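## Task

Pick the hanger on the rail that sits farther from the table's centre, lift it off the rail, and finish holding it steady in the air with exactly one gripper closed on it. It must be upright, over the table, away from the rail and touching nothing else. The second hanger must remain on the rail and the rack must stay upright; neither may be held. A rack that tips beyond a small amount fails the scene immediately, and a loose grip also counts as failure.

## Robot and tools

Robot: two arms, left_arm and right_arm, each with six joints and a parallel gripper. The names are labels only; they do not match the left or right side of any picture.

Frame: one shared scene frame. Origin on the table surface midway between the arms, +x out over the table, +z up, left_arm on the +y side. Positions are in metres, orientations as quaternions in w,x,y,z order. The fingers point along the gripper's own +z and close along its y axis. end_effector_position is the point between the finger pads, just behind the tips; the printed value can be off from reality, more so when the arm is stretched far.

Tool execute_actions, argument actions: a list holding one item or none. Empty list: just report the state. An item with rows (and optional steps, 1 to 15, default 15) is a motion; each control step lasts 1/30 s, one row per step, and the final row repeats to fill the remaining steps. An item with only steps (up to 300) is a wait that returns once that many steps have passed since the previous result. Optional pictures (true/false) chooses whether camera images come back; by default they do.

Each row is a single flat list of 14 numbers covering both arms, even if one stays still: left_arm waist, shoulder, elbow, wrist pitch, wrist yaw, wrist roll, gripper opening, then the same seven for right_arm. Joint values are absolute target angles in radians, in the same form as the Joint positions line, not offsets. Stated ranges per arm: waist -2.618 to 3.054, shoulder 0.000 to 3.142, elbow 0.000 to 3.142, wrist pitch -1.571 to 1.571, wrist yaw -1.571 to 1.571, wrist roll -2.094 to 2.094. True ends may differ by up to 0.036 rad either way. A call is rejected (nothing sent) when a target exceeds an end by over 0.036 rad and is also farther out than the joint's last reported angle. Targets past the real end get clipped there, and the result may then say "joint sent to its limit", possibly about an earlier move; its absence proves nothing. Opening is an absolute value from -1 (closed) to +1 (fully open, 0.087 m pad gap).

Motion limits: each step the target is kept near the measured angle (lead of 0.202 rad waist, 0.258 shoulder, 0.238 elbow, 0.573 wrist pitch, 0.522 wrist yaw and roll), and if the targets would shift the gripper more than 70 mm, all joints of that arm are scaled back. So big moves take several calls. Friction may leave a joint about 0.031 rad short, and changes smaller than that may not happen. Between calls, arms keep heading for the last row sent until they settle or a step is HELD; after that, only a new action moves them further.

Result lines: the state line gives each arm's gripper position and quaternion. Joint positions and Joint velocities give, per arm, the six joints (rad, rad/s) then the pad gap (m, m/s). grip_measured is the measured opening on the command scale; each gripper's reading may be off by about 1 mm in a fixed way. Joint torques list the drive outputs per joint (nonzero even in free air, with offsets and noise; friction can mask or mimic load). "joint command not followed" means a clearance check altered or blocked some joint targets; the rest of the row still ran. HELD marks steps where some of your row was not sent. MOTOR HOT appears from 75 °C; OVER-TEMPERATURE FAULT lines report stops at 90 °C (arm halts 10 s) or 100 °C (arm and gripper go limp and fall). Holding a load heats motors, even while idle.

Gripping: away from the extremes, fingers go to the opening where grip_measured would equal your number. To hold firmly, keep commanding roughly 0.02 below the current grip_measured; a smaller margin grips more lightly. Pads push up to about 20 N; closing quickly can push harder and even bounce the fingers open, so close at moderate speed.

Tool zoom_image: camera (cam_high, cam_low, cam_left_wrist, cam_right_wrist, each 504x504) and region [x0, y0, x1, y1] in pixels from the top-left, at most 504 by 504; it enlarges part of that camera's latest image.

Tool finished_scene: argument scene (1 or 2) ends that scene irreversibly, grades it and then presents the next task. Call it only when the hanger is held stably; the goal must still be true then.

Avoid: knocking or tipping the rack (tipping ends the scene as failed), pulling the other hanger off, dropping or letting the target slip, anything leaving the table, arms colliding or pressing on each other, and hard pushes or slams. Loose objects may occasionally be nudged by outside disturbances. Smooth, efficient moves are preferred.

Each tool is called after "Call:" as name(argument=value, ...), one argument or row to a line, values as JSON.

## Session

Call:
execute_actions(
  actions=[],
)

Scene clock: 0.00 s of 4000.00 s.
left_arm: end_effector_position=(+0.3953, +0.3403, +0.3564) grip_measured=+0.993 end_effector_quat_wxyz=(+0.704, +0.017, +0.709, -0.025) | right_arm: end_effector_position=(+0.3485, -0.3653, +0.3695) grip_measured=+1.000 end_effector_quat_wxyz=(+0.709, +0.066, +0.699, -0.073)
Joint positions: left_arm=[-0.014  1.057  1.042  0.008 -0.001 -0.012  0.087] | right_arm=[ 0.017  1.035  1.064 -0.013  0.009 -0.008  0.087]
Joint velocities: left_arm=[ 0.002  0.007 -0.002 -0.051 -0.095  0.007 -0.   ] | right_arm=[-0.007  0.022  0.002  0.037  0.066  0.066  0.   ]
Joint torques (N m, as the arm reports them, + toward a larger angle): no reading

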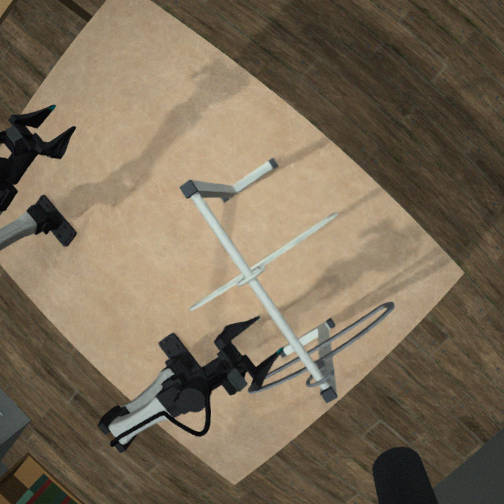

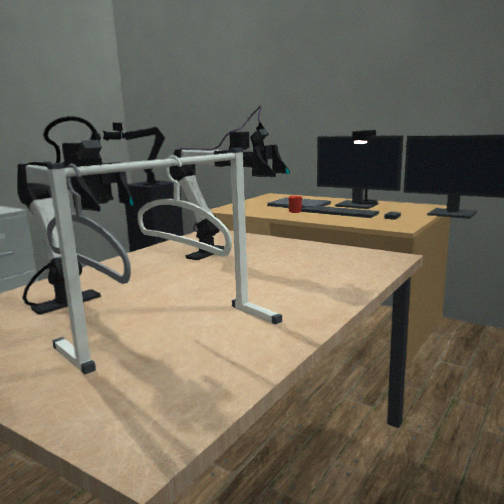

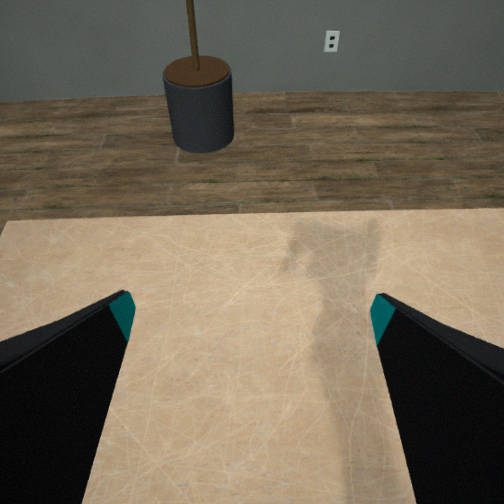

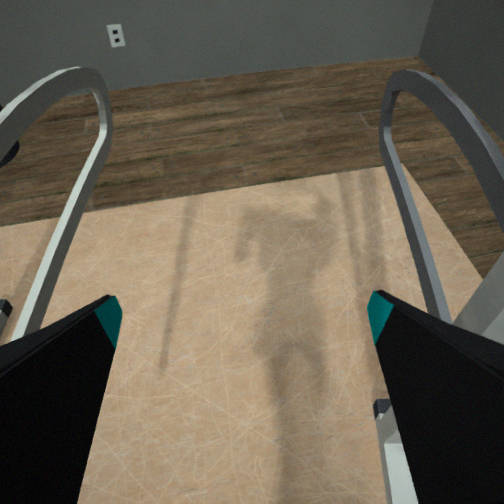

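Call:
zoom_image(
  camera="cam_high",
  region=[160, 150, 420, 430],
)

Call:
zoom_image(
  camera="cam_low",
  region=[10, 110, 290, 390],
)

Region (160, 150, 420, 430) of cam_high's 504x504 image, scaled by 1.800, with more detail than that image has; it fills the left 468 columns of this view, and the rest is white.

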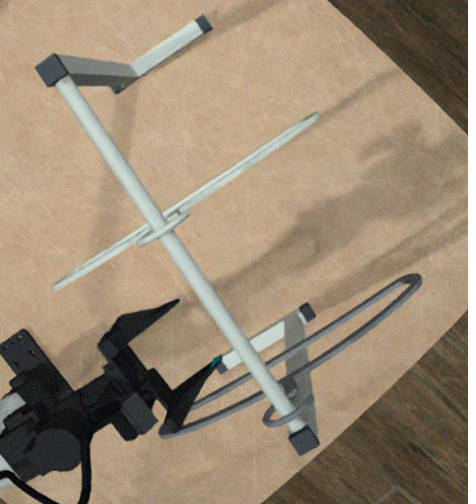

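Region (10, 110, 290, 390) of cam_low's 504x504 image, scaled by 1.800, with more detail than that image has.

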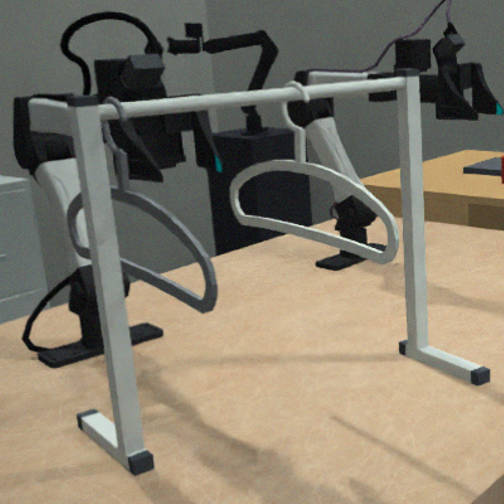

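Call:
execute_actions(
  actions=[
    {"rows": [[-0.014,1.057,1.042,0.008,-0.001,-0.012,1, 0.017,1.05,1.20,-0.20,0.009,-0.008,1],[-0.014,1.057,1.042,0.008,-0.001,-0.012,1, 0.017,1.05,1.20,-0.20,0.009,-0.008,1],[-0.014,1.057,1.042,0.008,-0.001,-0.012,1, 0.017,1.05,1.20,-0.30,0.009,-0.008,1],[-0.014,1.057,1.042,0.008,-0.001,-0.012,1, 0.017,1.09,1.32,-0.40,0.009,-0.008,1],[-0.014,1.057,1.042,0.008,-0.001,-0.012,1, 0.017,1.09,1.32,-0.40,0.009,-0.008,1],[-0.014,1.057,1.042,0.008,-0.001,-0.012,1, 0.017,1.09,1.32,-0.50,0.009,-0.008,1],[-0.014,1.057,1.042,0.008,-0.001,-0.012,1, 0.017,1.13,1.44,-0.60,0.009,-0.008,1],[-0.014,1.057,1.042,0.008,-0.001,-0.012,1, 0.017,1.13,1.44,-0.675,0.009,-0.008,1],[-0.014,1.057,1.042,0.008,-0.001,-0.012,1, 0.017,1.13,1.44,-0.675,0.009,-0.008,1],[-0.014,1.057,1.042,0.008,-0.001,-0.012,1, 0.017,1.17,1.56,-0.675,0.009,-0.008,1],[-0.014,1.057,1.042,0.008,-0.001,-0.012,1, 0.017,1.17,1.56,-0.675,0.009,-0.008,1],[-0.014,1.057,1.042,0.008,-0.001,-0.012,1, 0.017,1.17,1.56,-0.675,0.009,-0.008,1],[-0.014,1.057,1.042,0.008,-0.001,-0.012,1, 0.017,1.22,1.695,-0.675,0.009,-0.008,1]],"steps":15},
  ],
  pictures=false,
)

Call:
execute_actions(
  actions=[
    {"steps": 15},
  ],
)

Scene clock: 21.30 s of 4000.00 s.
left_arm: end_effector_position=(+0.3953, +0.3403, +0.3564) grip_measured=+0.993 end_effector_quat_wxyz=(+0.704, +0.017, +0.709, -0.025) | right_arm: end_effector_position=(+0.3274, -0.3613, +0.4404) grip_measured=+1.000 end_effector_quat_wxyz=(+0.648, +0.071, +0.756, -0.067)
Joint positions: left_arm=[-0.014  1.057  1.042  0.008 -0.001 -0.012  0.087] | right_arm=[ 0.017  1.192  1.643 -0.604  0.009 -0.008  0.087]
Joint velocities: left_arm=[-0.017 -0.002  0.007 -0.007  0.022  0.007 -0.001] | right_arm=[ 0.002  0.364  0.838 -0.125 -0.037 -0.022  0.   ]
Joint torques (N m, as the arm reports them, + toward a larger angle): left_arm=[-0.43 -2.76  8.11  2.08  0.01 -0.05] | right_arm=[ 0.21 -2.27  6.08  1.34  0.   -0.03]
Steps of this call (steps 1 to 90: nothing new was sent; then 17.80 s passed at rest; steps 91 to 105: all 15 steps of this action). Readings (joint positions):
91: left_arm=[-0.014 1.057 1.042 0.008 -0.001 -0.012] | right_arm=[0.017 1.037 1.084 -0.050 0.009 -0.008]
92: left_arm=[-0.014 1.057 1.042 0.008 -0.001 -0.012] | right_arm=[0.017 1.043 1.114 -0.088 0.009 -0.008]
94: left_arm=[-0.014 1.057 1.042 0.008 -0.001 -0.012] | right_arm=[0.017 1.049 1.186 -0.178 0.009 -0.008]
98: left_arm=[-0.014 1.057 1.042 0.008 -0.001 -0.012] | right_arm=[0.017 1.085 1.369 -0.385 0.009 -0.008]
105: the state above

Scene clock: 21.80 s of 4000.00 s.
left_arm: end_effector_position=(+0.3953, +0.3403, +0.3564) grip_measured=+0.993 end_effector_quat_wxyz=(+0.704, +0.017, +0.709, -0.025) | right_arm: end_effector_position=(+0.3226, -0.3604, +0.4417) grip_measured=+1.000 end_effector_quat_wxyz=(+0.639, +0.072, +0.763, -0.066)
Joint positions: left_arm=[-0.014  1.057  1.042  0.008 -0.001 -0.012  0.087] | right_arm=[ 0.017  1.201  1.682 -0.657  0.009 -0.008  0.087]
Joint velocities: left_arm=[ 0.002 -0.007 -0.002  0.022 -0.007 -0.081  0.001] | right_arm=[ 0.012  0.012  0.007 -0.022 -0.066  0.022  0.   ]
Joint torques (N m, as the arm reports them, + toward a larger angle): left_arm=[-0.39 -2.71  8.11  2.09  0.01 -0.05] | right_arm=[ 0.21 -1.36  6.89  1.76  0.   -0.03]
Steps of this call (steps 1 to 15: the robot went on to your last target). Readings (joint positions):
1: left_arm=[-0.014 1.057 1.042 0.008 -0.001 -0.012] | right_arm=[0.017 1.200 1.664 -0.607 0.009 -0.008]
2: left_arm=[-0.014 1.057 1.042 0.008 -0.001 -0.012] | right_arm=[0.017 1.201 1.674 -0.612 0.009 -0.008]
4: left_arm=[-0.014 1.057 1.042 0.008 -0.001 -0.012] | right_arm=[0.017 1.201 1.682 -0.623 0.009 -0.008]
8: left_arm=[-0.014 1.057 1.042 0.008 -0.001 -0.012] | right_arm=[0.017 1.201 1.682 -0.646 0.009 -0.008]
15: the state above

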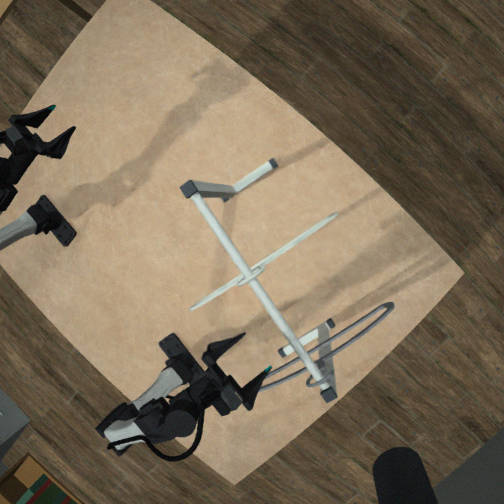

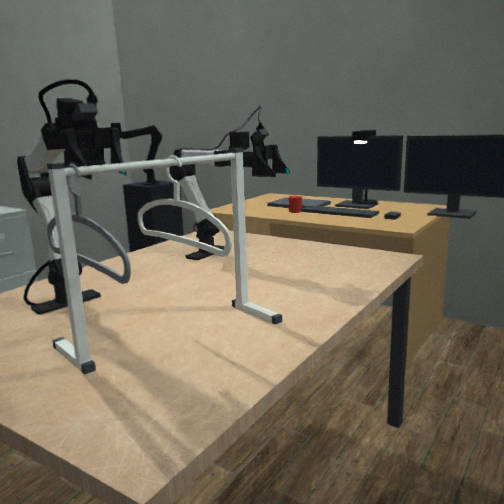

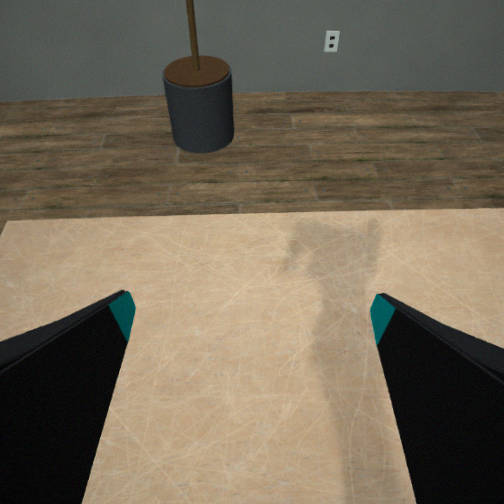

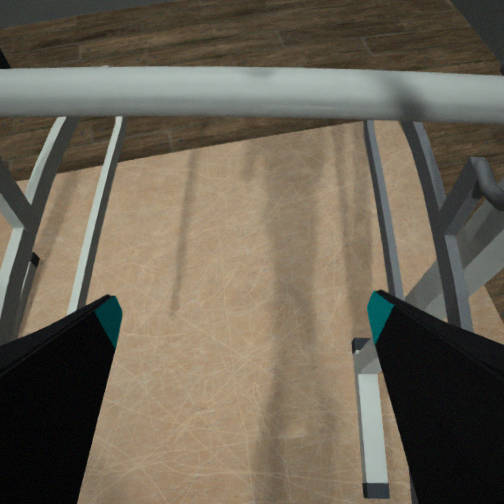

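Call:
execute_actions(
  actions=[
    {"rows": [[-0.014,1.057,1.042,0.008,-0.001,-0.012,1, -0.01,1.21,1.69,-0.655,-0.04,-0.02,0.9],[-0.014,1.057,1.042,0.008,-0.001,-0.012,1, -0.04,1.22,1.70,-0.65,-0.08,-0.03,0.8],[-0.014,1.057,1.042,0.008,-0.001,-0.012,1, -0.07,1.23,1.705,-0.65,-0.12,-0.04,0.7],[-0.014,1.057,1.042,0.008,-0.001,-0.012,1, -0.10,1.24,1.71,-0.645,-0.16,-0.05,0.6],[-0.014,1.057,1.042,0.008,-0.001,-0.012,1, -0.13,1.25,1.715,-0.645,-0.20,-0.06,0.5],[-0.014,1.057,1.042,0.008,-0.001,-0.012,1, -0.17,1.255,1.72,-0.64,-0.24,-0.07,0.4],[-0.014,1.057,1.042,0.008,-0.001,-0.012,1, -0.20,1.26,1.72,-0.64,-0.28,-0.08,0.4],[-0.014,1.057,1.042,0.008,-0.001,-0.012,1, -0.24,1.265,1.725,-0.635,-0.31,-0.09,0.4],[-0.014,1.057,1.042,0.008,-0.001,-0.012,1, -0.27,1.27,1.725,-0.635,-0.34,-0.10,0.4],[-0.014,1.057,1.042,0.008,-0.001,-0.012,1, -0.30,1.275,1.73,-0.63,-0.37,-0.11,0.4],[-0.014,1.057,1.042,0.008,-0.001,-0.012,1, -0.33,1.28,1.73,-0.63,-0.40,-0.12,0.4],[-0.014,1.057,1.042,0.008,-0.001,-0.012,1, -0.36,1.285,1.735,-0.63,-0.43,-0.12,0.4],[-0.014,1.057,1.042,0.008,-0.001,-0.012,1, -0.39,1.29,1.735,-0.63,-0.45,-0.12,0.4],[-0.014,1.057,1.042,0.008,-0.001,-0.012,1, -0.42,1.29,1.735,-0.63,-0.455,-0.12,0.4]],"steps":15},
  ],
  pictures=false,
)

Call:
execute_actions(
  actions=[
    {"steps": 12},
  ],
)

Scene clock: 35.57 s of 4000.00 s.
left_arm: end_effector_position=(+0.3953, +0.3403, +0.3564) grip_measured=+0.993 end_effector_quat_wxyz=(+0.704, +0.017, +0.709, -0.025) | right_arm: end_effector_position=(+0.3123, -0.4476, +0.4332) grip_measured=+0.400 end_effector_quat_wxyz=(+0.629, +0.076, +0.770, -0.076)
Joint positions: left_arm=[-0.014  1.057  1.042  0.008 -0.001 -0.012  0.087] | right_arm=[-0.389  1.274  1.711 -0.649 -0.368 -0.099  0.061]
Joint velocities: left_arm=[-0.007 -0.022  0.002 -0.022 -0.051  0.022 -0.   ] | right_arm=[-0.632  0.056  0.012 -0.007 -0.462 -0.139 -0.001]
Joint torques (N m, as the arm reports them, + toward a larger angle): left_arm=[-0.43 -2.72  8.1   2.09  0.01 -0.06] | right_arm=[ 0.77 -2.79  7.66  2.01 -0.29 -0.09]
Steps of this call (steps 1 to 15: the robot went on to your last target; steps 16 to 90: nothing new was sent; then 10.27 s passed at rest; steps 91 to 105: all 15 steps of this action). Readings (joint positions):
91: left_arm=[-0.014 1.057 1.042 0.008 -0.001 -0.012] | right_arm=[0.013 1.201 1.682 -0.659 0.002 -0.009]
92: left_arm=[-0.014 1.057 1.042 0.008 -0.001 -0.012] | right_arm=[0.002 1.201 1.682 -0.659 -0.015 -0.012]
94: left_arm=[-0.014 1.057 1.042 0.008 -0.001 -0.012] | right_arm=[-0.044 1.203 1.684 -0.659 -0.059 -0.022]
98: left_arm=[-0.014 1.057 1.042 0.008 -0.001 -0.012] | right_arm=[-0.174 1.232 1.702 -0.654 -0.176 -0.051]
105: the state above

Scene clock: 35.97 s of 4000.00 s.
left_arm: end_effector_position=(+0.3953, +0.3403, +0.3564) grip_measured=+0.993 end_effector_quat_wxyz=(+0.704, +0.017, +0.709, -0.025) | right_arm: end_effector_position=(+0.3122, -0.4448, +0.4339) grip_measured=+0.400 end_effector_quat_wxyz=(+0.633, +0.056, +0.769, -0.060)
Joint positions: left_arm=[-0.014  1.057  1.042  0.008 -0.001 -0.012  0.087] | right_arm=[-0.415  1.277  1.711 -0.646 -0.443 -0.114  0.061]
Joint velocities: left_arm=[ 0.002 -0.007 -0.002 -0.051 -0.007  0.022 -0.   ] | right_arm=[-0.017  0.007 -0.017  0.022 -0.037 -0.007  0.001]
Joint torques (N m, as the arm reports them, + toward a larger angle): left_arm=[-0.39 -2.7   8.13  2.09  0.01 -0.06] | right_arm=[-0.14 -2.49  7.74  1.98 -0.14 -0.1 ]
Steps of this call (steps 1 to 12: the robot went on to your last target). Readings (joint positions):
1: left_arm=[-0.014 1.057 1.042 0.008 -0.001 -0.012] | right_arm=[-0.405 1.276 1.711 -0.649 -0.381 -0.102]
2: left_arm=[-0.014 1.057 1.042 0.008 -0.001 -0.012] | right_arm=[-0.413 1.277 1.711 -0.649 -0.392 -0.104]
4: left_arm=[-0.014 1.057 1.042 0.008 -0.001 -0.012] | right_arm=[-0.415 1.277 1.711 -0.648 -0.412 -0.108]
8: left_arm=[-0.014 1.057 1.042 0.008 -0.001 -0.012] | right_arm=[-0.415 1.277 1.711 -0.647 -0.434 -0.112]
12: the state above

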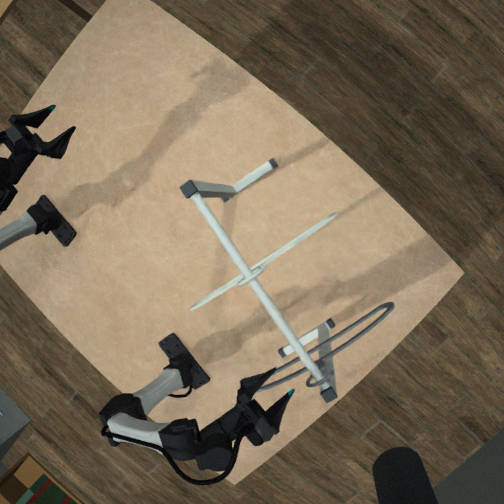

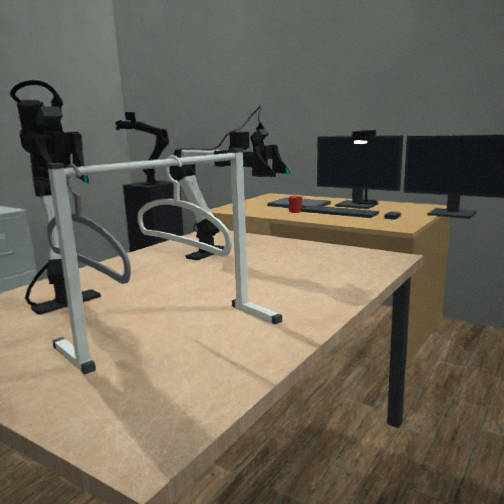

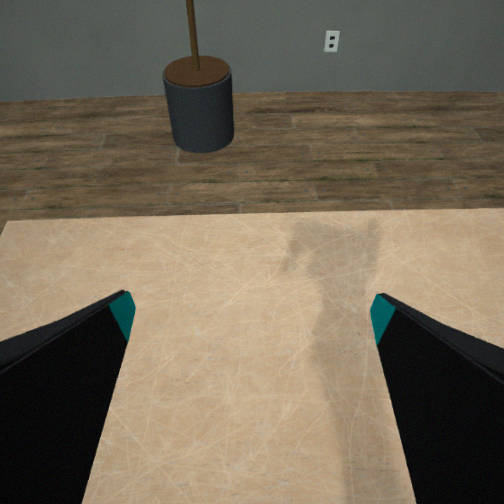

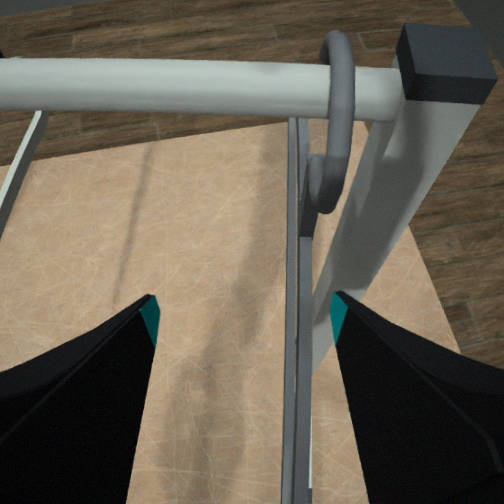

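Call:
execute_actions(
  actions=[],
)

Scene clock: 44.83 s of 4000.00 s.
left_arm: end_effector_position=(+0.3953, +0.3403, +0.3564) grip_measured=+0.993 end_effector_quat_wxyz=(+0.704, +0.017, +0.709, -0.025) | right_arm: end_effector_position=(+0.3124, -0.4438, +0.4340) grip_measured=+0.400 end_effector_quat_wxyz=(+0.634, +0.054, +0.769, -0.058)
Joint positions: left_arm=[-0.014  1.057  1.042  0.008 -0.001 -0.012  0.087] | right_arm=[-0.415  1.277  1.711 -0.646 -0.449 -0.115  0.061]
Joint velocities: left_arm=[-0.007  0.002 -0.017  0.081 -0.022 -0.037 -0.   ] | right_arm=[-0.007 -0.017  0.002  0.037 -0.051  0.007 -0.001]
Joint torques (N m, as the arm reports them, + toward a larger angle): left_arm=[-0.43 -2.7   8.11  2.09  0.02 -0.05] | right_arm=[-0.14 -2.51  7.73  1.97 -0.13 -0.08]
Steps of this call (steps 1 to 30: the robot went on to your last target; steps 31 to 100: nothing new was sent; then 5.53 s passed at rest). Readings (joint positions):
1: left_arm=[-0.014 1.057 1.042 0.008 -0.001 -0.012] | right_arm=[-0.415 1.277 1.711 -0.646 -0.444 -0.114]
2: left_arm=[-0.014 1.057 1.042 0.008 -0.001 -0.012] | right_arm=[-0.415 1.277 1.711 -0.646 -0.445 -0.114]
4: left_arm=[-0.014 1.057 1.042 0.008 -0.001 -0.012] | right_arm=[-0.415 1.277 1.711 -0.646 -0.447 -0.114]
8: left_arm=[-0.014 1.057 1.042 0.008 -0.001 -0.012] | right_arm=[-0.415 1.277 1.711 -0.646 -0.448 -0.115]
100: the state above
All arms were judged still, so your last target was given up. Only a new action makes them travel on or press farther. Fingers that are still opening or closing keep moving.

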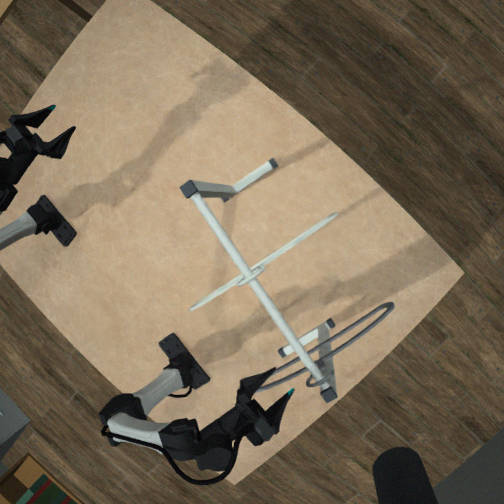

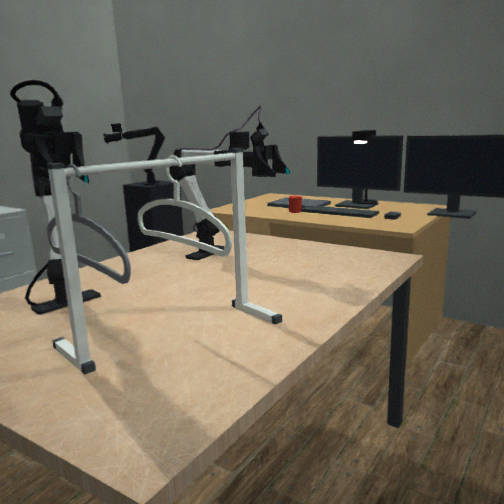

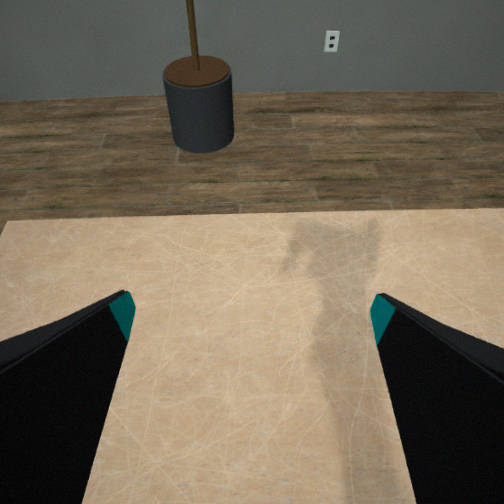

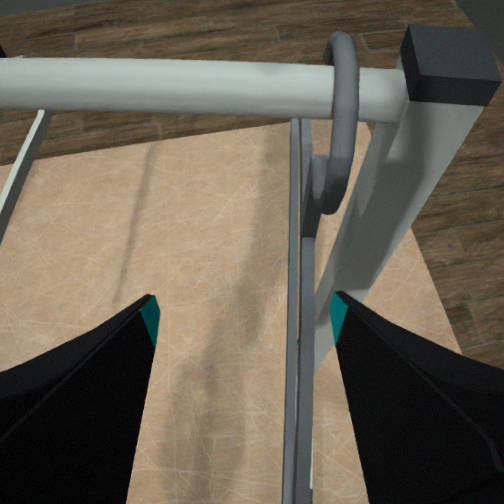

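Call:
execute_actions(
  actions=[
    {"rows":[[-0.014,1.057,1.042,0.008,-0.001,-0.012,1,-0.385,1.35,1.775,-0.61,-0.41,-0.105,0.4],[-0.014,1.057,1.042,0.008,-0.001,-0.012,1,-0.36,1.40,1.80,-0.59,-0.385,-0.10,0.4],[-0.014,1.057,1.042,0.008,-0.001,-0.012,1,-0.335,1.43,1.815,-0.58,-0.365,-0.095,0.4]],"steps":15},
  ],
)

Scene clock: 52.03 s of 4000.00 s.
left_arm: end_effector_position=(+0.3953, +0.3403, +0.3564) grip_measured=+0.993 end_effector_quat_wxyz=(+0.704, +0.017, +0.709, -0.025) | right_arm: end_effector_position=(+0.3607, -0.4532, +0.4292) grip_measured=+0.400 end_effector_quat_wxyz=(+0.630, +0.053, +0.773, -0.056)
Joint positions: left_arm=[-0.014  1.057  1.042  0.008 -0.001 -0.012  0.087] | right_arm=[-0.338  1.425  1.803 -0.594 -0.377 -0.1    0.061]
Joint velocities: left_arm=[-0.017 -0.012  0.007 -0.051 -0.051  0.037  0.   ] | right_arm=[ 0.007  0.012  0.007 -0.037  0.081 -0.066 -0.   ]
Joint torques (N m, as the arm reports them, + toward a larger angle): left_arm=[-0.41 -2.72  8.11  2.08  0.01 -0.05] | right_arm=[ 0.41 -4.55  7.24  1.98 -0.03  0.03]
Steps of this call (steps 1 to 90: nothing new was sent; then 3.70 s passed at rest; steps 91 to 105: all 15 steps of this action). Readings (joint positions):
91: left_arm=[-0.014 1.057 1.042 0.008 -0.001 -0.012] | right_arm=[-0.412 1.284 1.720 -0.647 -0.443 -0.114]
92: left_arm=[-0.014 1.057 1.042 0.008 -0.001 -0.012] | right_arm=[-0.401 1.303 1.744 -0.644 -0.433 -0.112]
94: left_arm=[-0.014 1.057 1.042 0.008 -0.001 -0.012] | right_arm=[-0.365 1.357 1.793 -0.615 -0.411 -0.108]
98: left_arm=[-0.014 1.057 1.042 0.008 -0.001 -0.012] | right_arm=[-0.338 1.417 1.803 -0.596 -0.395 -0.103]
105: the state above

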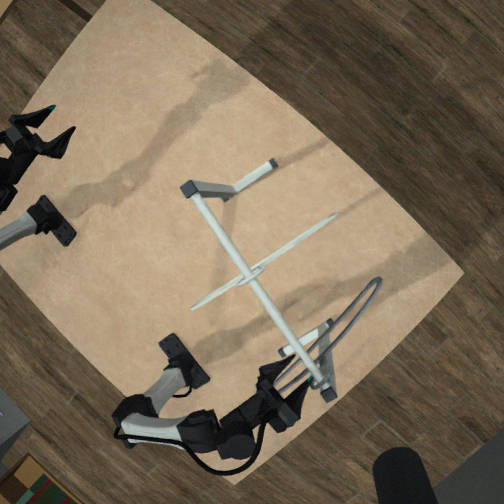

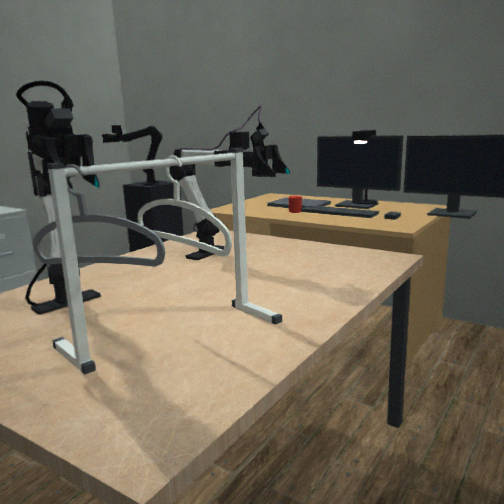

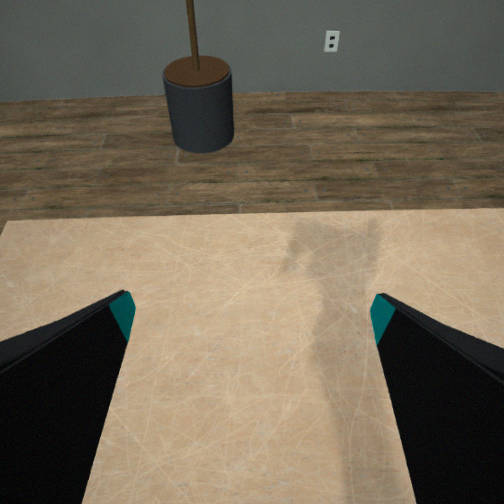

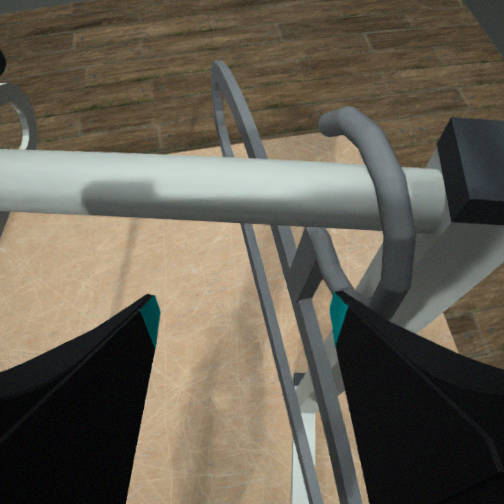

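Call:
execute_actions(
  actions=[
    {"steps":20},
  ],
)

Scene clock: 53.97 s of 4000.00 s.
left_arm: end_effector_position=(+0.3953, +0.3403, +0.3564) grip_measured=+0.993 end_effector_quat_wxyz=(+0.704, +0.017, +0.709, -0.025) | right_arm: end_effector_position=(+0.3604, -0.4543, +0.4292) grip_measured=+0.400 end_effector_quat_wxyz=(+0.630, +0.056, +0.773, -0.058)
Joint positions: left_arm=[-0.014  1.057  1.042  0.008 -0.001 -0.012  0.087] | right_arm=[-0.338  1.425  1.803 -0.594 -0.371 -0.1    0.061]
Joint velocities: left_arm=[-0.012 -0.012  0.002  0.051 -0.022  0.022  0.   ] | right_arm=[ 0.002 -0.002 -0.002 -0.066  0.095  0.022 -0.001]
Joint torques (N m, as the arm reports them, + toward a larger angle): left_arm=[-0.39 -2.7   8.16  2.09  0.   -0.05] | right_arm=[ 0.45 -4.71  7.15  2.   -0.01  0.02]
Steps of this call (steps 1 to 15: the robot went on to your last target; steps 16 to 58: nothing new was sent). Readings (joint positions):
1: left_arm=[-0.014 1.057 1.042 0.008 -0.001 -0.012] | right_arm=[-0.338 1.425 1.803 -0.594 -0.376 -0.100]
2: left_arm=[-0.014 1.057 1.042 0.008 -0.001 -0.012] | right_arm=[-0.338 1.425 1.803 -0.594 -0.375 -0.100]
4: left_arm=[-0.014 1.057 1.042 0.008 -0.001 -0.012] | right_arm=[-0.338 1.425 1.803 -0.594 -0.374 -0.100]
8: left_arm=[-0.014 1.057 1.042 0.008 -0.001 -0.012] | right_arm=[-0.338 1.425 1.803 -0.594 -0.372 -0.100]
58: the state above
All arms were judged still, so your last target was given up. Only a new action makes them travel on or press farther. Fingers that are still opening or closing keep moving.

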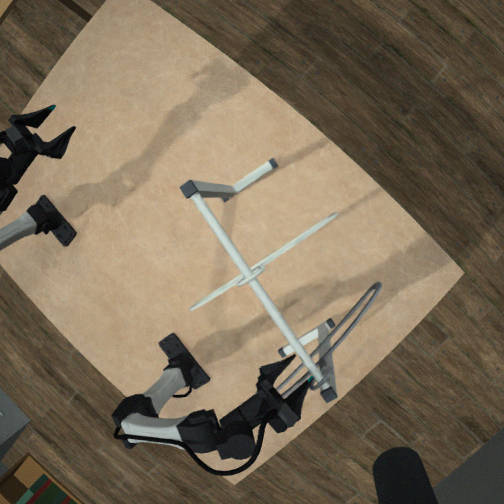

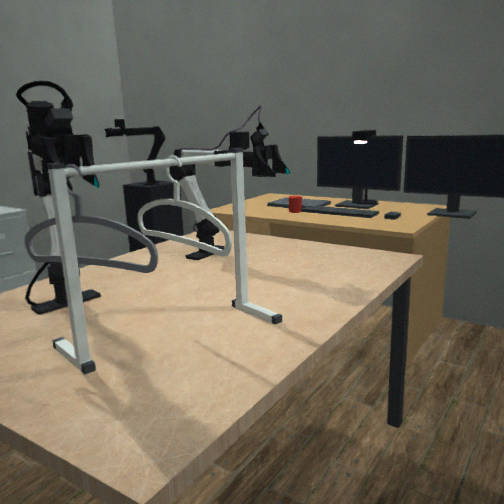

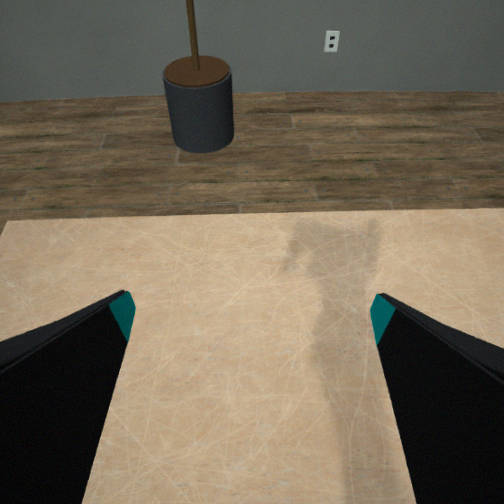

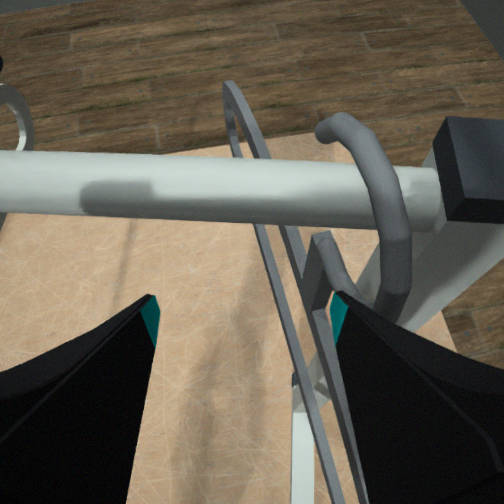

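Call:
zoom_image(
  camera="cam_right_wrist",
  region=[220, 100, 504, 400],
)

Call:
zoom_image(
  camera="cam_low",
  region=[20, 140, 160, 280],
)

Region (220, 100, 504, 400) of cam_right_wrist's 504x504 image, scaled by 1.680, with more detail than that image has; it fills the left 477 columns of this view, and the rest is white.

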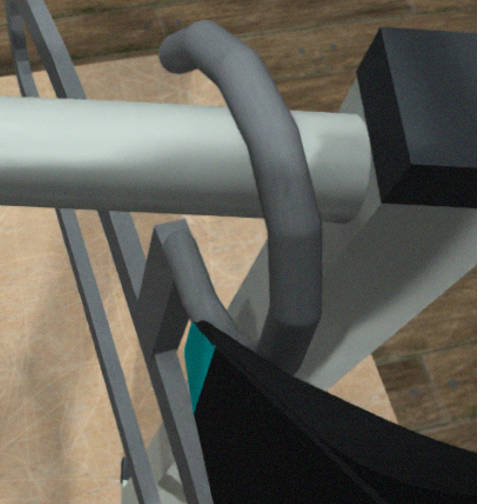

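Region (20, 140, 160, 280) of cam_low's 504x504 image, scaled by 3.600, with more detail than that image has.

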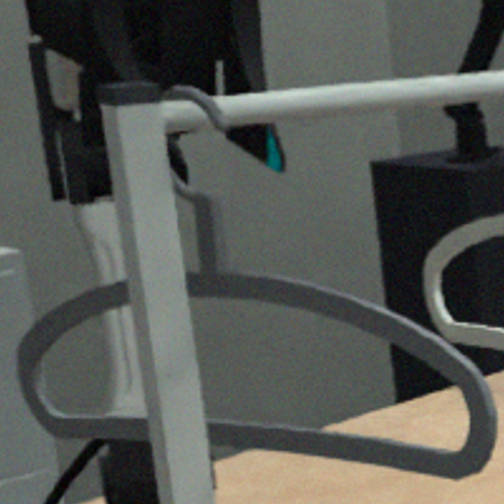

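Call:
execute_actions(
  actions=[
    {"rows":[[-0.014,1.057,1.042,0.008,-0.001,-0.012,1,-0.36,1.39,1.805,-0.62,-0.39,-0.105,0.4],[-0.014,1.057,1.042,0.008,-0.001,-0.012,1,-0.385,1.36,1.81,-0.65,-0.42,-0.11,0.4]],"steps":15},
  ],
)

Scene clock: 99.97 s of 4000.00 s.
left_arm: end_effector_position=(+0.3953, +0.3403, +0.3564) grip_measured=+0.993 end_effector_quat_wxyz=(+0.704, +0.017, +0.709, -0.025) | right_arm: end_effector_position=(+0.3369, -0.4511, +0.4431) grip_measured=+0.400 end_effector_quat_wxyz=(+0.638, +0.053, +0.766, -0.061)
Joint positions: left_arm=[-0.014  1.057  1.042  0.008 -0.001 -0.012  0.087] | right_arm=[-0.379  1.368  1.803 -0.631 -0.412 -0.105  0.061]
Joint velocities: left_arm=[-0.022 -0.002  0.007 -0.007 -0.022 -0.007 -0.002] | right_arm=[ 0.002  0.002  0.007  0.066 -0.007  0.051  0.   ]
Joint torques (N m, as the arm reports them, + toward a larger angle): left_arm=[-0.44 -2.73  8.11  2.08  0.   -0.05] | right_arm=[-0.19 -4.85  6.55  1.68 -0.14 -0.09]
Steps of this call (steps 1 to 560: nothing new was sent; then 26.83 s passed at rest; steps 561 to 575: all 15 steps of this action). Readings (joint positions):
561: left_arm=[-0.014 1.057 1.042 0.008 -0.001 -0.012] | right_arm=[-0.340 1.424 1.803 -0.596 -0.374 -0.100]
562: left_arm=[-0.014 1.057 1.042 0.008 -0.001 -0.012] | right_arm=[-0.347 1.419 1.803 -0.603 -0.382 -0.101]
564: left_arm=[-0.014 1.057 1.042 0.008 -0.001 -0.012] | right_arm=[-0.369 1.403 1.803 -0.620 -0.392 -0.102]
568: left_arm=[-0.014 1.057 1.042 0.008 -0.001 -0.012] | right_arm=[-0.379 1.372 1.803 -0.625 -0.404 -0.103]
575: the state above

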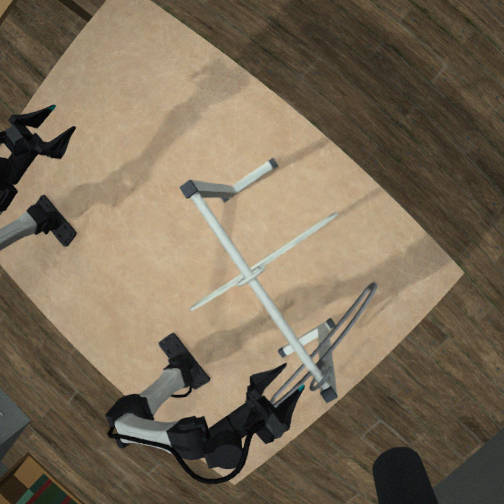

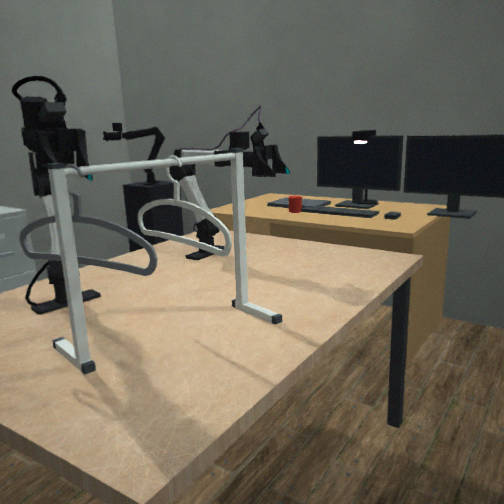

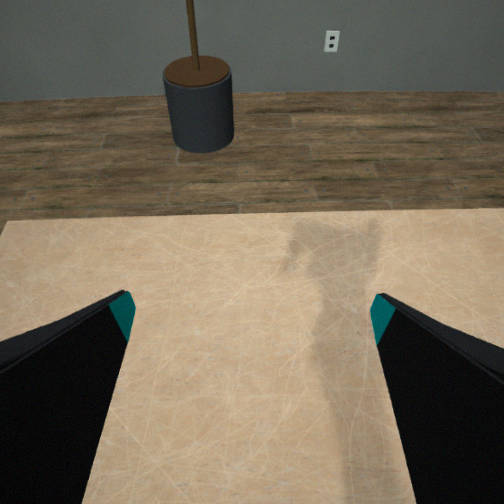

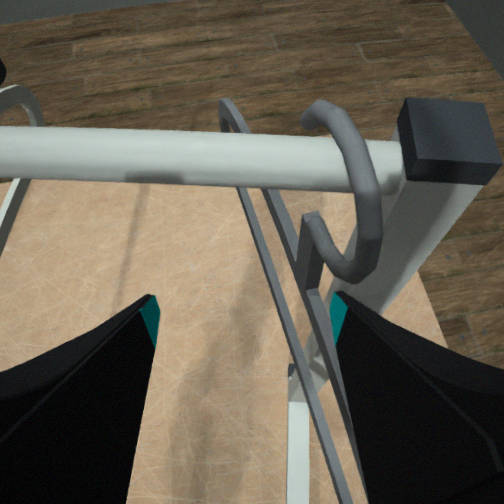

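Call:
execute_actions(
  actions=[
    {"rows":[[-0.014,1.057,1.042,0.008,-0.001,-0.012,1,-0.42,1.385,1.82,-0.63,-0.45,-0.115,1],[-0.014,1.057,1.042,0.008,-0.001,-0.012,1,-0.455,1.40,1.83,-0.63,-0.485,-0.125,1]],"steps":15},
  ],
)

Call:
execute_actions(
  actions=[
    {"rows":[[-0.014,1.057,1.042,0.008,-0.001,-0.012,1,-0.45,1.37,1.74,-0.58,-0.48,-0.125,1],[-0.014,1.057,1.042,0.008,-0.001,-0.012,1,-0.45,1.35,1.68,-0.54,-0.48,-0.125,1],[-0.014,1.057,1.042,0.008,-0.001,-0.012,1,-0.45,1.32,1.61,-0.49,-0.48,-0.125,1],[-0.014,1.057,1.042,0.008,-0.001,-0.012,1,-0.45,1.30,1.55,-0.45,-0.48,-0.125,1],[-0.014,1.057,1.042,0.008,-0.001,-0.012,1,-0.45,1.28,1.49,-0.41,-0.48,-0.125,1]],"steps":15},
  ],
)

Scene clock: 117.43 s of 4000.00 s.
left_arm: end_effector_position=(+0.3953, +0.3403, +0.3564) grip_measured=+0.993 end_effector_quat_wxyz=(+0.704, +0.017, +0.709, -0.025) | right_arm: end_effector_position=(+0.3303, -0.4685, +0.4414) grip_measured=+1.000 end_effector_quat_wxyz=(+0.637, +0.056, +0.767, -0.062)
Joint positions: left_arm=[-0.014  1.057  1.042  0.008 -0.001 -0.012  0.087] | right_arm=[-0.451  1.382  1.811 -0.635 -0.476 -0.119  0.087]
Joint velocities: left_arm=[-0.002  0.012 -0.007  0.022 -0.022 -0.051 -0.   ] | right_arm=[-0.012 -0.012 -0.002  0.007  0.051 -0.11   0.   ]
Joint torques (N m, as the arm reports them, + toward a larger angle): left_arm=[-0.38 -2.72  8.1   2.09  0.02 -0.05] | right_arm=[-0.11 -3.11  7.47  1.86 -0.11 -0.1 ]
Steps of this call (steps 1 to 15: the robot went on to your last target; steps 16 to 110: nothing new was sent; then 13.30 s passed at rest; steps 111 to 125: all 15 steps of this action). Readings (joint positions):
111: left_arm=[-0.014 1.057 1.042 0.008 -0.001 -0.012] | right_arm=[-0.384 1.368 1.803 -0.635 -0.421 -0.106]
112: left_arm=[-0.014 1.057 1.042 0.008 -0.001 -0.012] | right_arm=[-0.399 1.369 1.804 -0.635 -0.435 -0.109]
114: left_arm=[-0.014 1.057 1.042 0.008 -0.001 -0.012] | right_arm=[-0.435 1.374 1.809 -0.635 -0.450 -0.113]
118: left_arm=[-0.014 1.057 1.042 0.008 -0.001 -0.012] | right_arm=[-0.451 1.381 1.811 -0.635 -0.464 -0.116]
125: the state above

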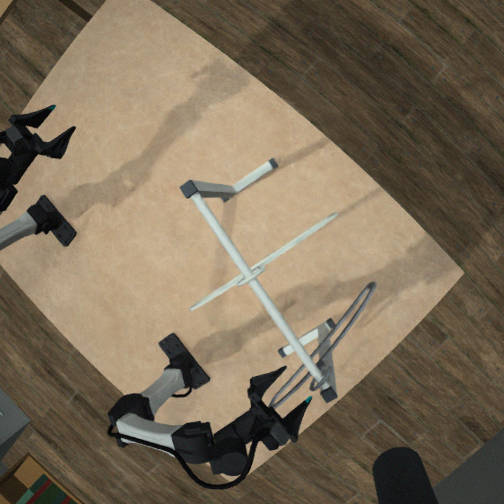

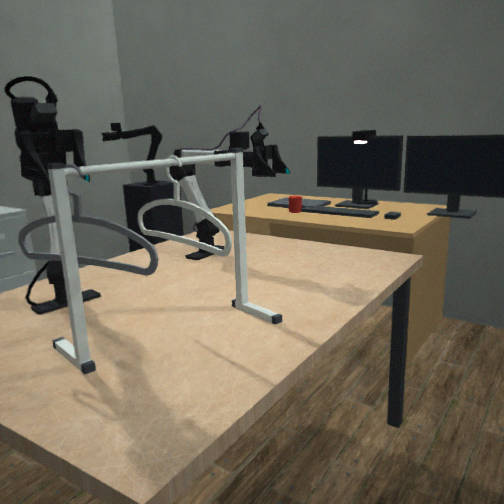

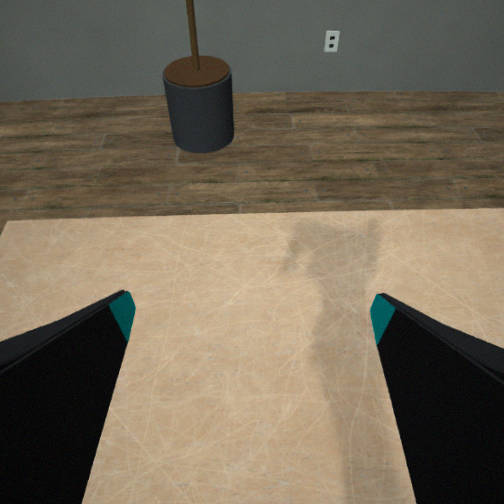

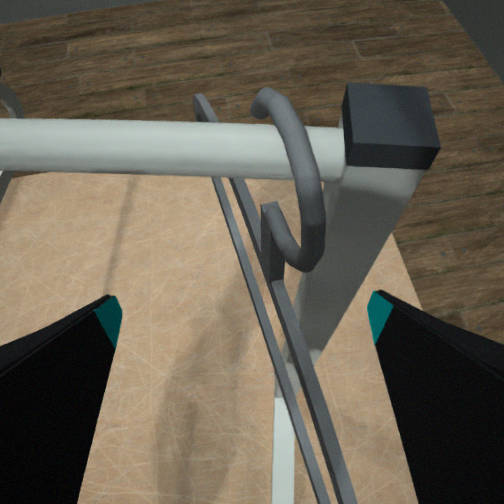

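Scene clock: 117.93 s of 4000.00 s.
left_arm: end_effector_position=(+0.3953, +0.3403, +0.3564) grip_measured=+0.993 end_effector_quat_wxyz=(+0.704, +0.017, +0.709, -0.025) | right_arm: end_effector_position=(+0.3347, -0.4718, +0.3767) grip_measured=+1.000 end_effector_quat_wxyz=(+0.622, +0.063, +0.778, -0.053)
Joint positions: left_arm=[-0.014  1.057  1.042  0.008 -0.001 -0.012  0.087] | right_arm=[-0.451  1.299  1.494 -0.444 -0.476 -0.12   0.087]
Joint velocities: left_arm=[-0.017 -0.002  0.002 -0.007 -0.022  0.022 -0.001] | right_arm=[ 0.002 -0.017 -0.007  0.11  -0.022 -0.066  0.   ]
Joint torques (N m, as the arm reports them, + toward a larger angle): left_arm=[-0.43 -2.74  8.12  2.09  0.01 -0.05] | right_arm=[ 0.26 -5.68  6.63  1.94 -0.15 -0.08]
Steps of this call (steps 1 to 15: all 15 steps of this action). Readings (joint positions):
1: left_arm=[-0.014 1.057 1.042 0.008 -0.001 -0.012] | right_arm=[-0.451 1.380 1.802 -0.624 -0.476 -0.119]
2: left_arm=[-0.014 1.057 1.042 0.008 -0.001 -0.012] | right_arm=[-0.451 1.373 1.777 -0.602 -0.476 -0.120]
4: left_arm=[-0.014 1.057 1.042 0.008 -0.001 -0.012] | right_arm=[-0.451 1.339 1.678 -0.546 -0.476 -0.120]
8: left_arm=[-0.014 1.057 1.042 0.008 -0.001 -0.012] | right_arm=[-0.451 1.301 1.512 -0.491 -0.476 -0.120]
15: the state above

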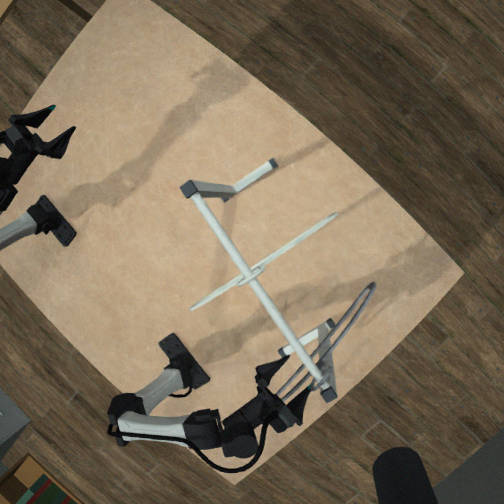

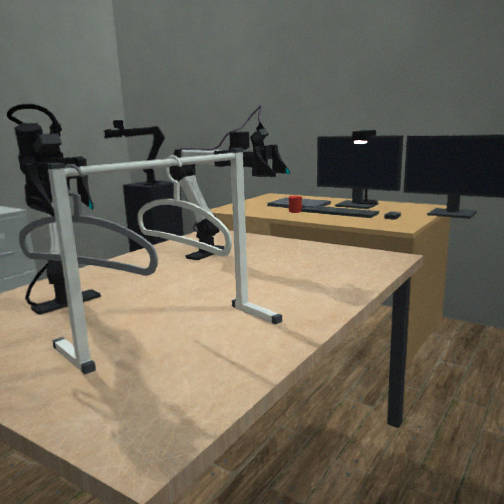

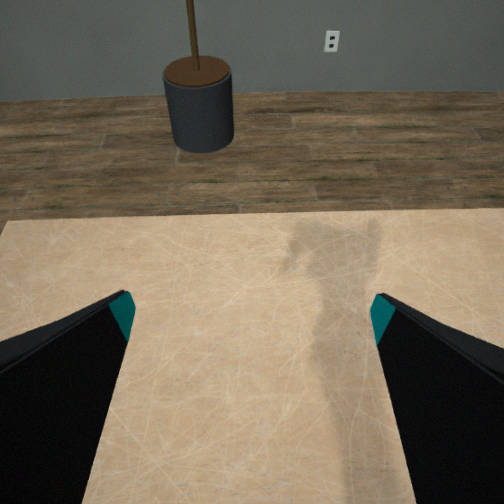

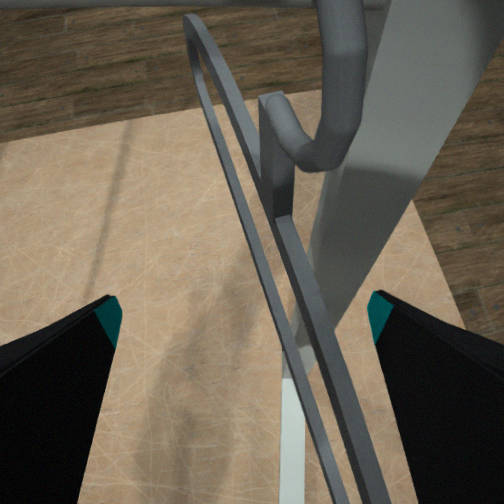

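Call:
execute_actions(
  actions=[
    {"rows":[[-0.014,1.057,1.042,0.008,-0.001,-0.012,1,-0.45,1.29,1.48,-0.42,-0.48,-0.125,0.6],[-0.014,1.057,1.042,0.008,-0.001,-0.012,1,-0.45,1.29,1.48,-0.42,-0.48,-0.125,0.5],[-0.014,1.057,1.042,0.008,-0.001,-0.012,1,-0.45,1.29,1.48,-0.42,-0.48,-0.125,0.4],[-0.014,1.057,1.042,0.008,-0.001,-0.012,1,-0.45,1.29,1.48,-0.42,-0.48,-0.125,0.3],[-0.014,1.057,1.042,0.008,-0.001,-0.012,1,-0.45,1.29,1.48,-0.42,-0.48,-0.125,0.2],[-0.014,1.057,1.042,0.008,-0.001,-0.012,1,-0.45,1.29,1.48,-0.42,-0.48,-0.125,0.1],[-0.014,1.057,1.042,0.008,-0.001,-0.012,1,-0.45,1.29,1.48,-0.42,-0.48,-0.125,0.0],[-0.014,1.057,1.042,0.008,-0.001,-0.012,1,-0.45,1.29,1.48,-0.42,-0.48,-0.125,-0.1],[-0.014,1.057,1.042,0.008,-0.001,-0.012,1,-0.45,1.29,1.48,-0.42,-0.48,-0.125,-0.2],[-0.014,1.057,1.042,0.008,-0.001,-0.012,1,-0.45,1.29,1.48,-0.42,-0.48,-0.125,-0.3],[-0.014,1.057,1.042,0.008,-0.001,-0.012,1,-0.45,1.29,1.48,-0.42,-0.48,-0.125,-0.4],[-0.014,1.057,1.042,0.008,-0.001,-0.012,1,-0.45,1.29,1.48,-0.42,-0.48,-0.125,-0.5]],"steps":15},
  ],
)

Scene clock: 125.40 s of 4000.00 s.
left_arm: end_effector_position=(+0.3953, +0.3403, +0.3564) grip_measured=+0.993 end_effector_quat_wxyz=(+0.704, +0.017, +0.709, -0.025) | right_arm: end_effector_position=(+0.3361, -0.4729, +0.3806) grip_measured=-0.499 end_effector_quat_wxyz=(+0.628, +0.060, +0.774, -0.057)
Joint positions: left_arm=[-0.014  1.057  1.042  0.008 -0.001 -0.012  0.087] | right_arm=[-0.451  1.299  1.494 -0.426 -0.476 -0.12   0.022]
Joint velocities: left_arm=[ 0.002 -0.002  0.007 -0.051 -0.007  0.081  0.   ] | right_arm=[-0.007 -0.022 -0.012  0.007 -0.007  0.007 -0.001]
Joint torques (N m, as the arm reports them, + toward a larger angle): left_arm=[-0.41 -2.72  8.12  2.08  0.01 -0.06] | right_arm=[ 0.25 -4.95  6.    1.87 -0.12 -0.08]
Steps of this call (steps 1 to 30: the robot went on to your last target; steps 31 to 100: nothing new was sent; then 3.63 s passed at rest; steps 101 to 115: all 15 steps of this action). Readings (joint positions):
101: left_arm=[-0.014 1.057 1.042 0.008 -0.001 -0.012] | right_arm=[-0.451 1.299 1.494 -0.426 -0.476 -0.120]
102: left_arm=[-0.014 1.057 1.042 0.008 -0.001 -0.012] | right_arm=[-0.451 1.299 1.494 -0.426 -0.476 -0.120]
104: left_arm=[-0.014 1.057 1.042 0.008 -0.001 -0.012] | right_arm=[-0.451 1.299 1.494 -0.426 -0.476 -0.120]
108: left_arm=[-0.014 1.057 1.042 0.008 -0.001 -0.012] | right_arm=[-0.451 1.299 1.494 -0.426 -0.476 -0.120]
115: the state above

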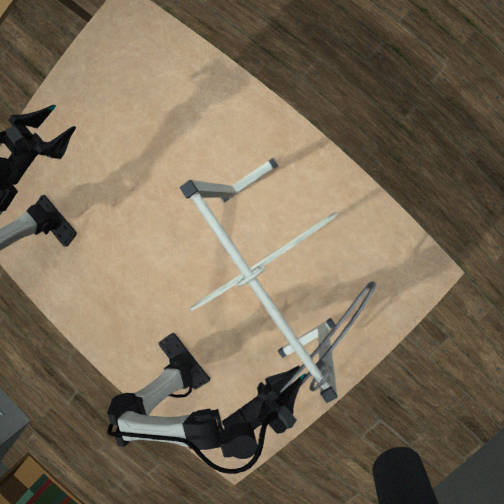

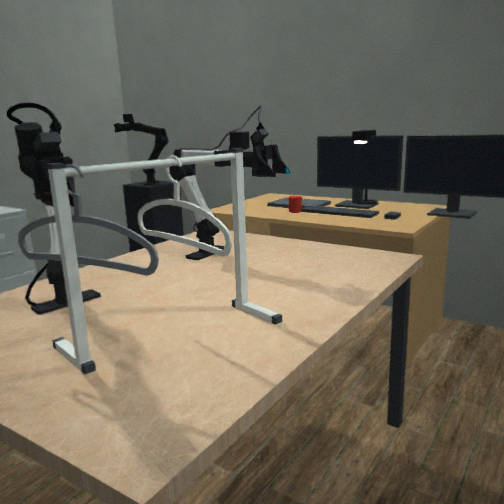

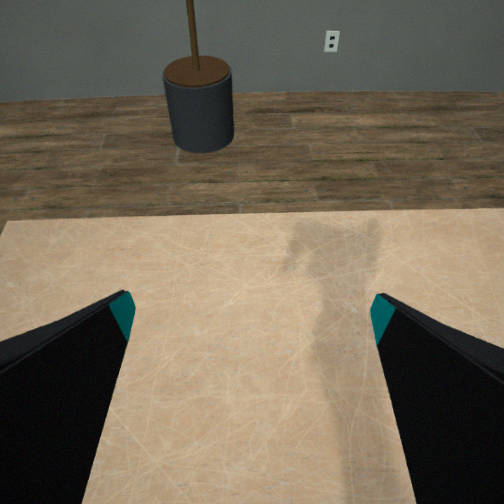

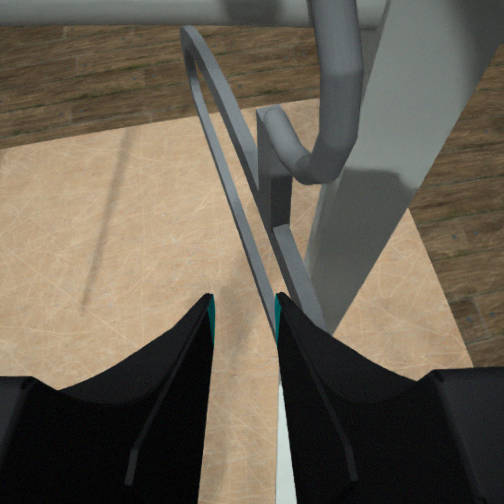

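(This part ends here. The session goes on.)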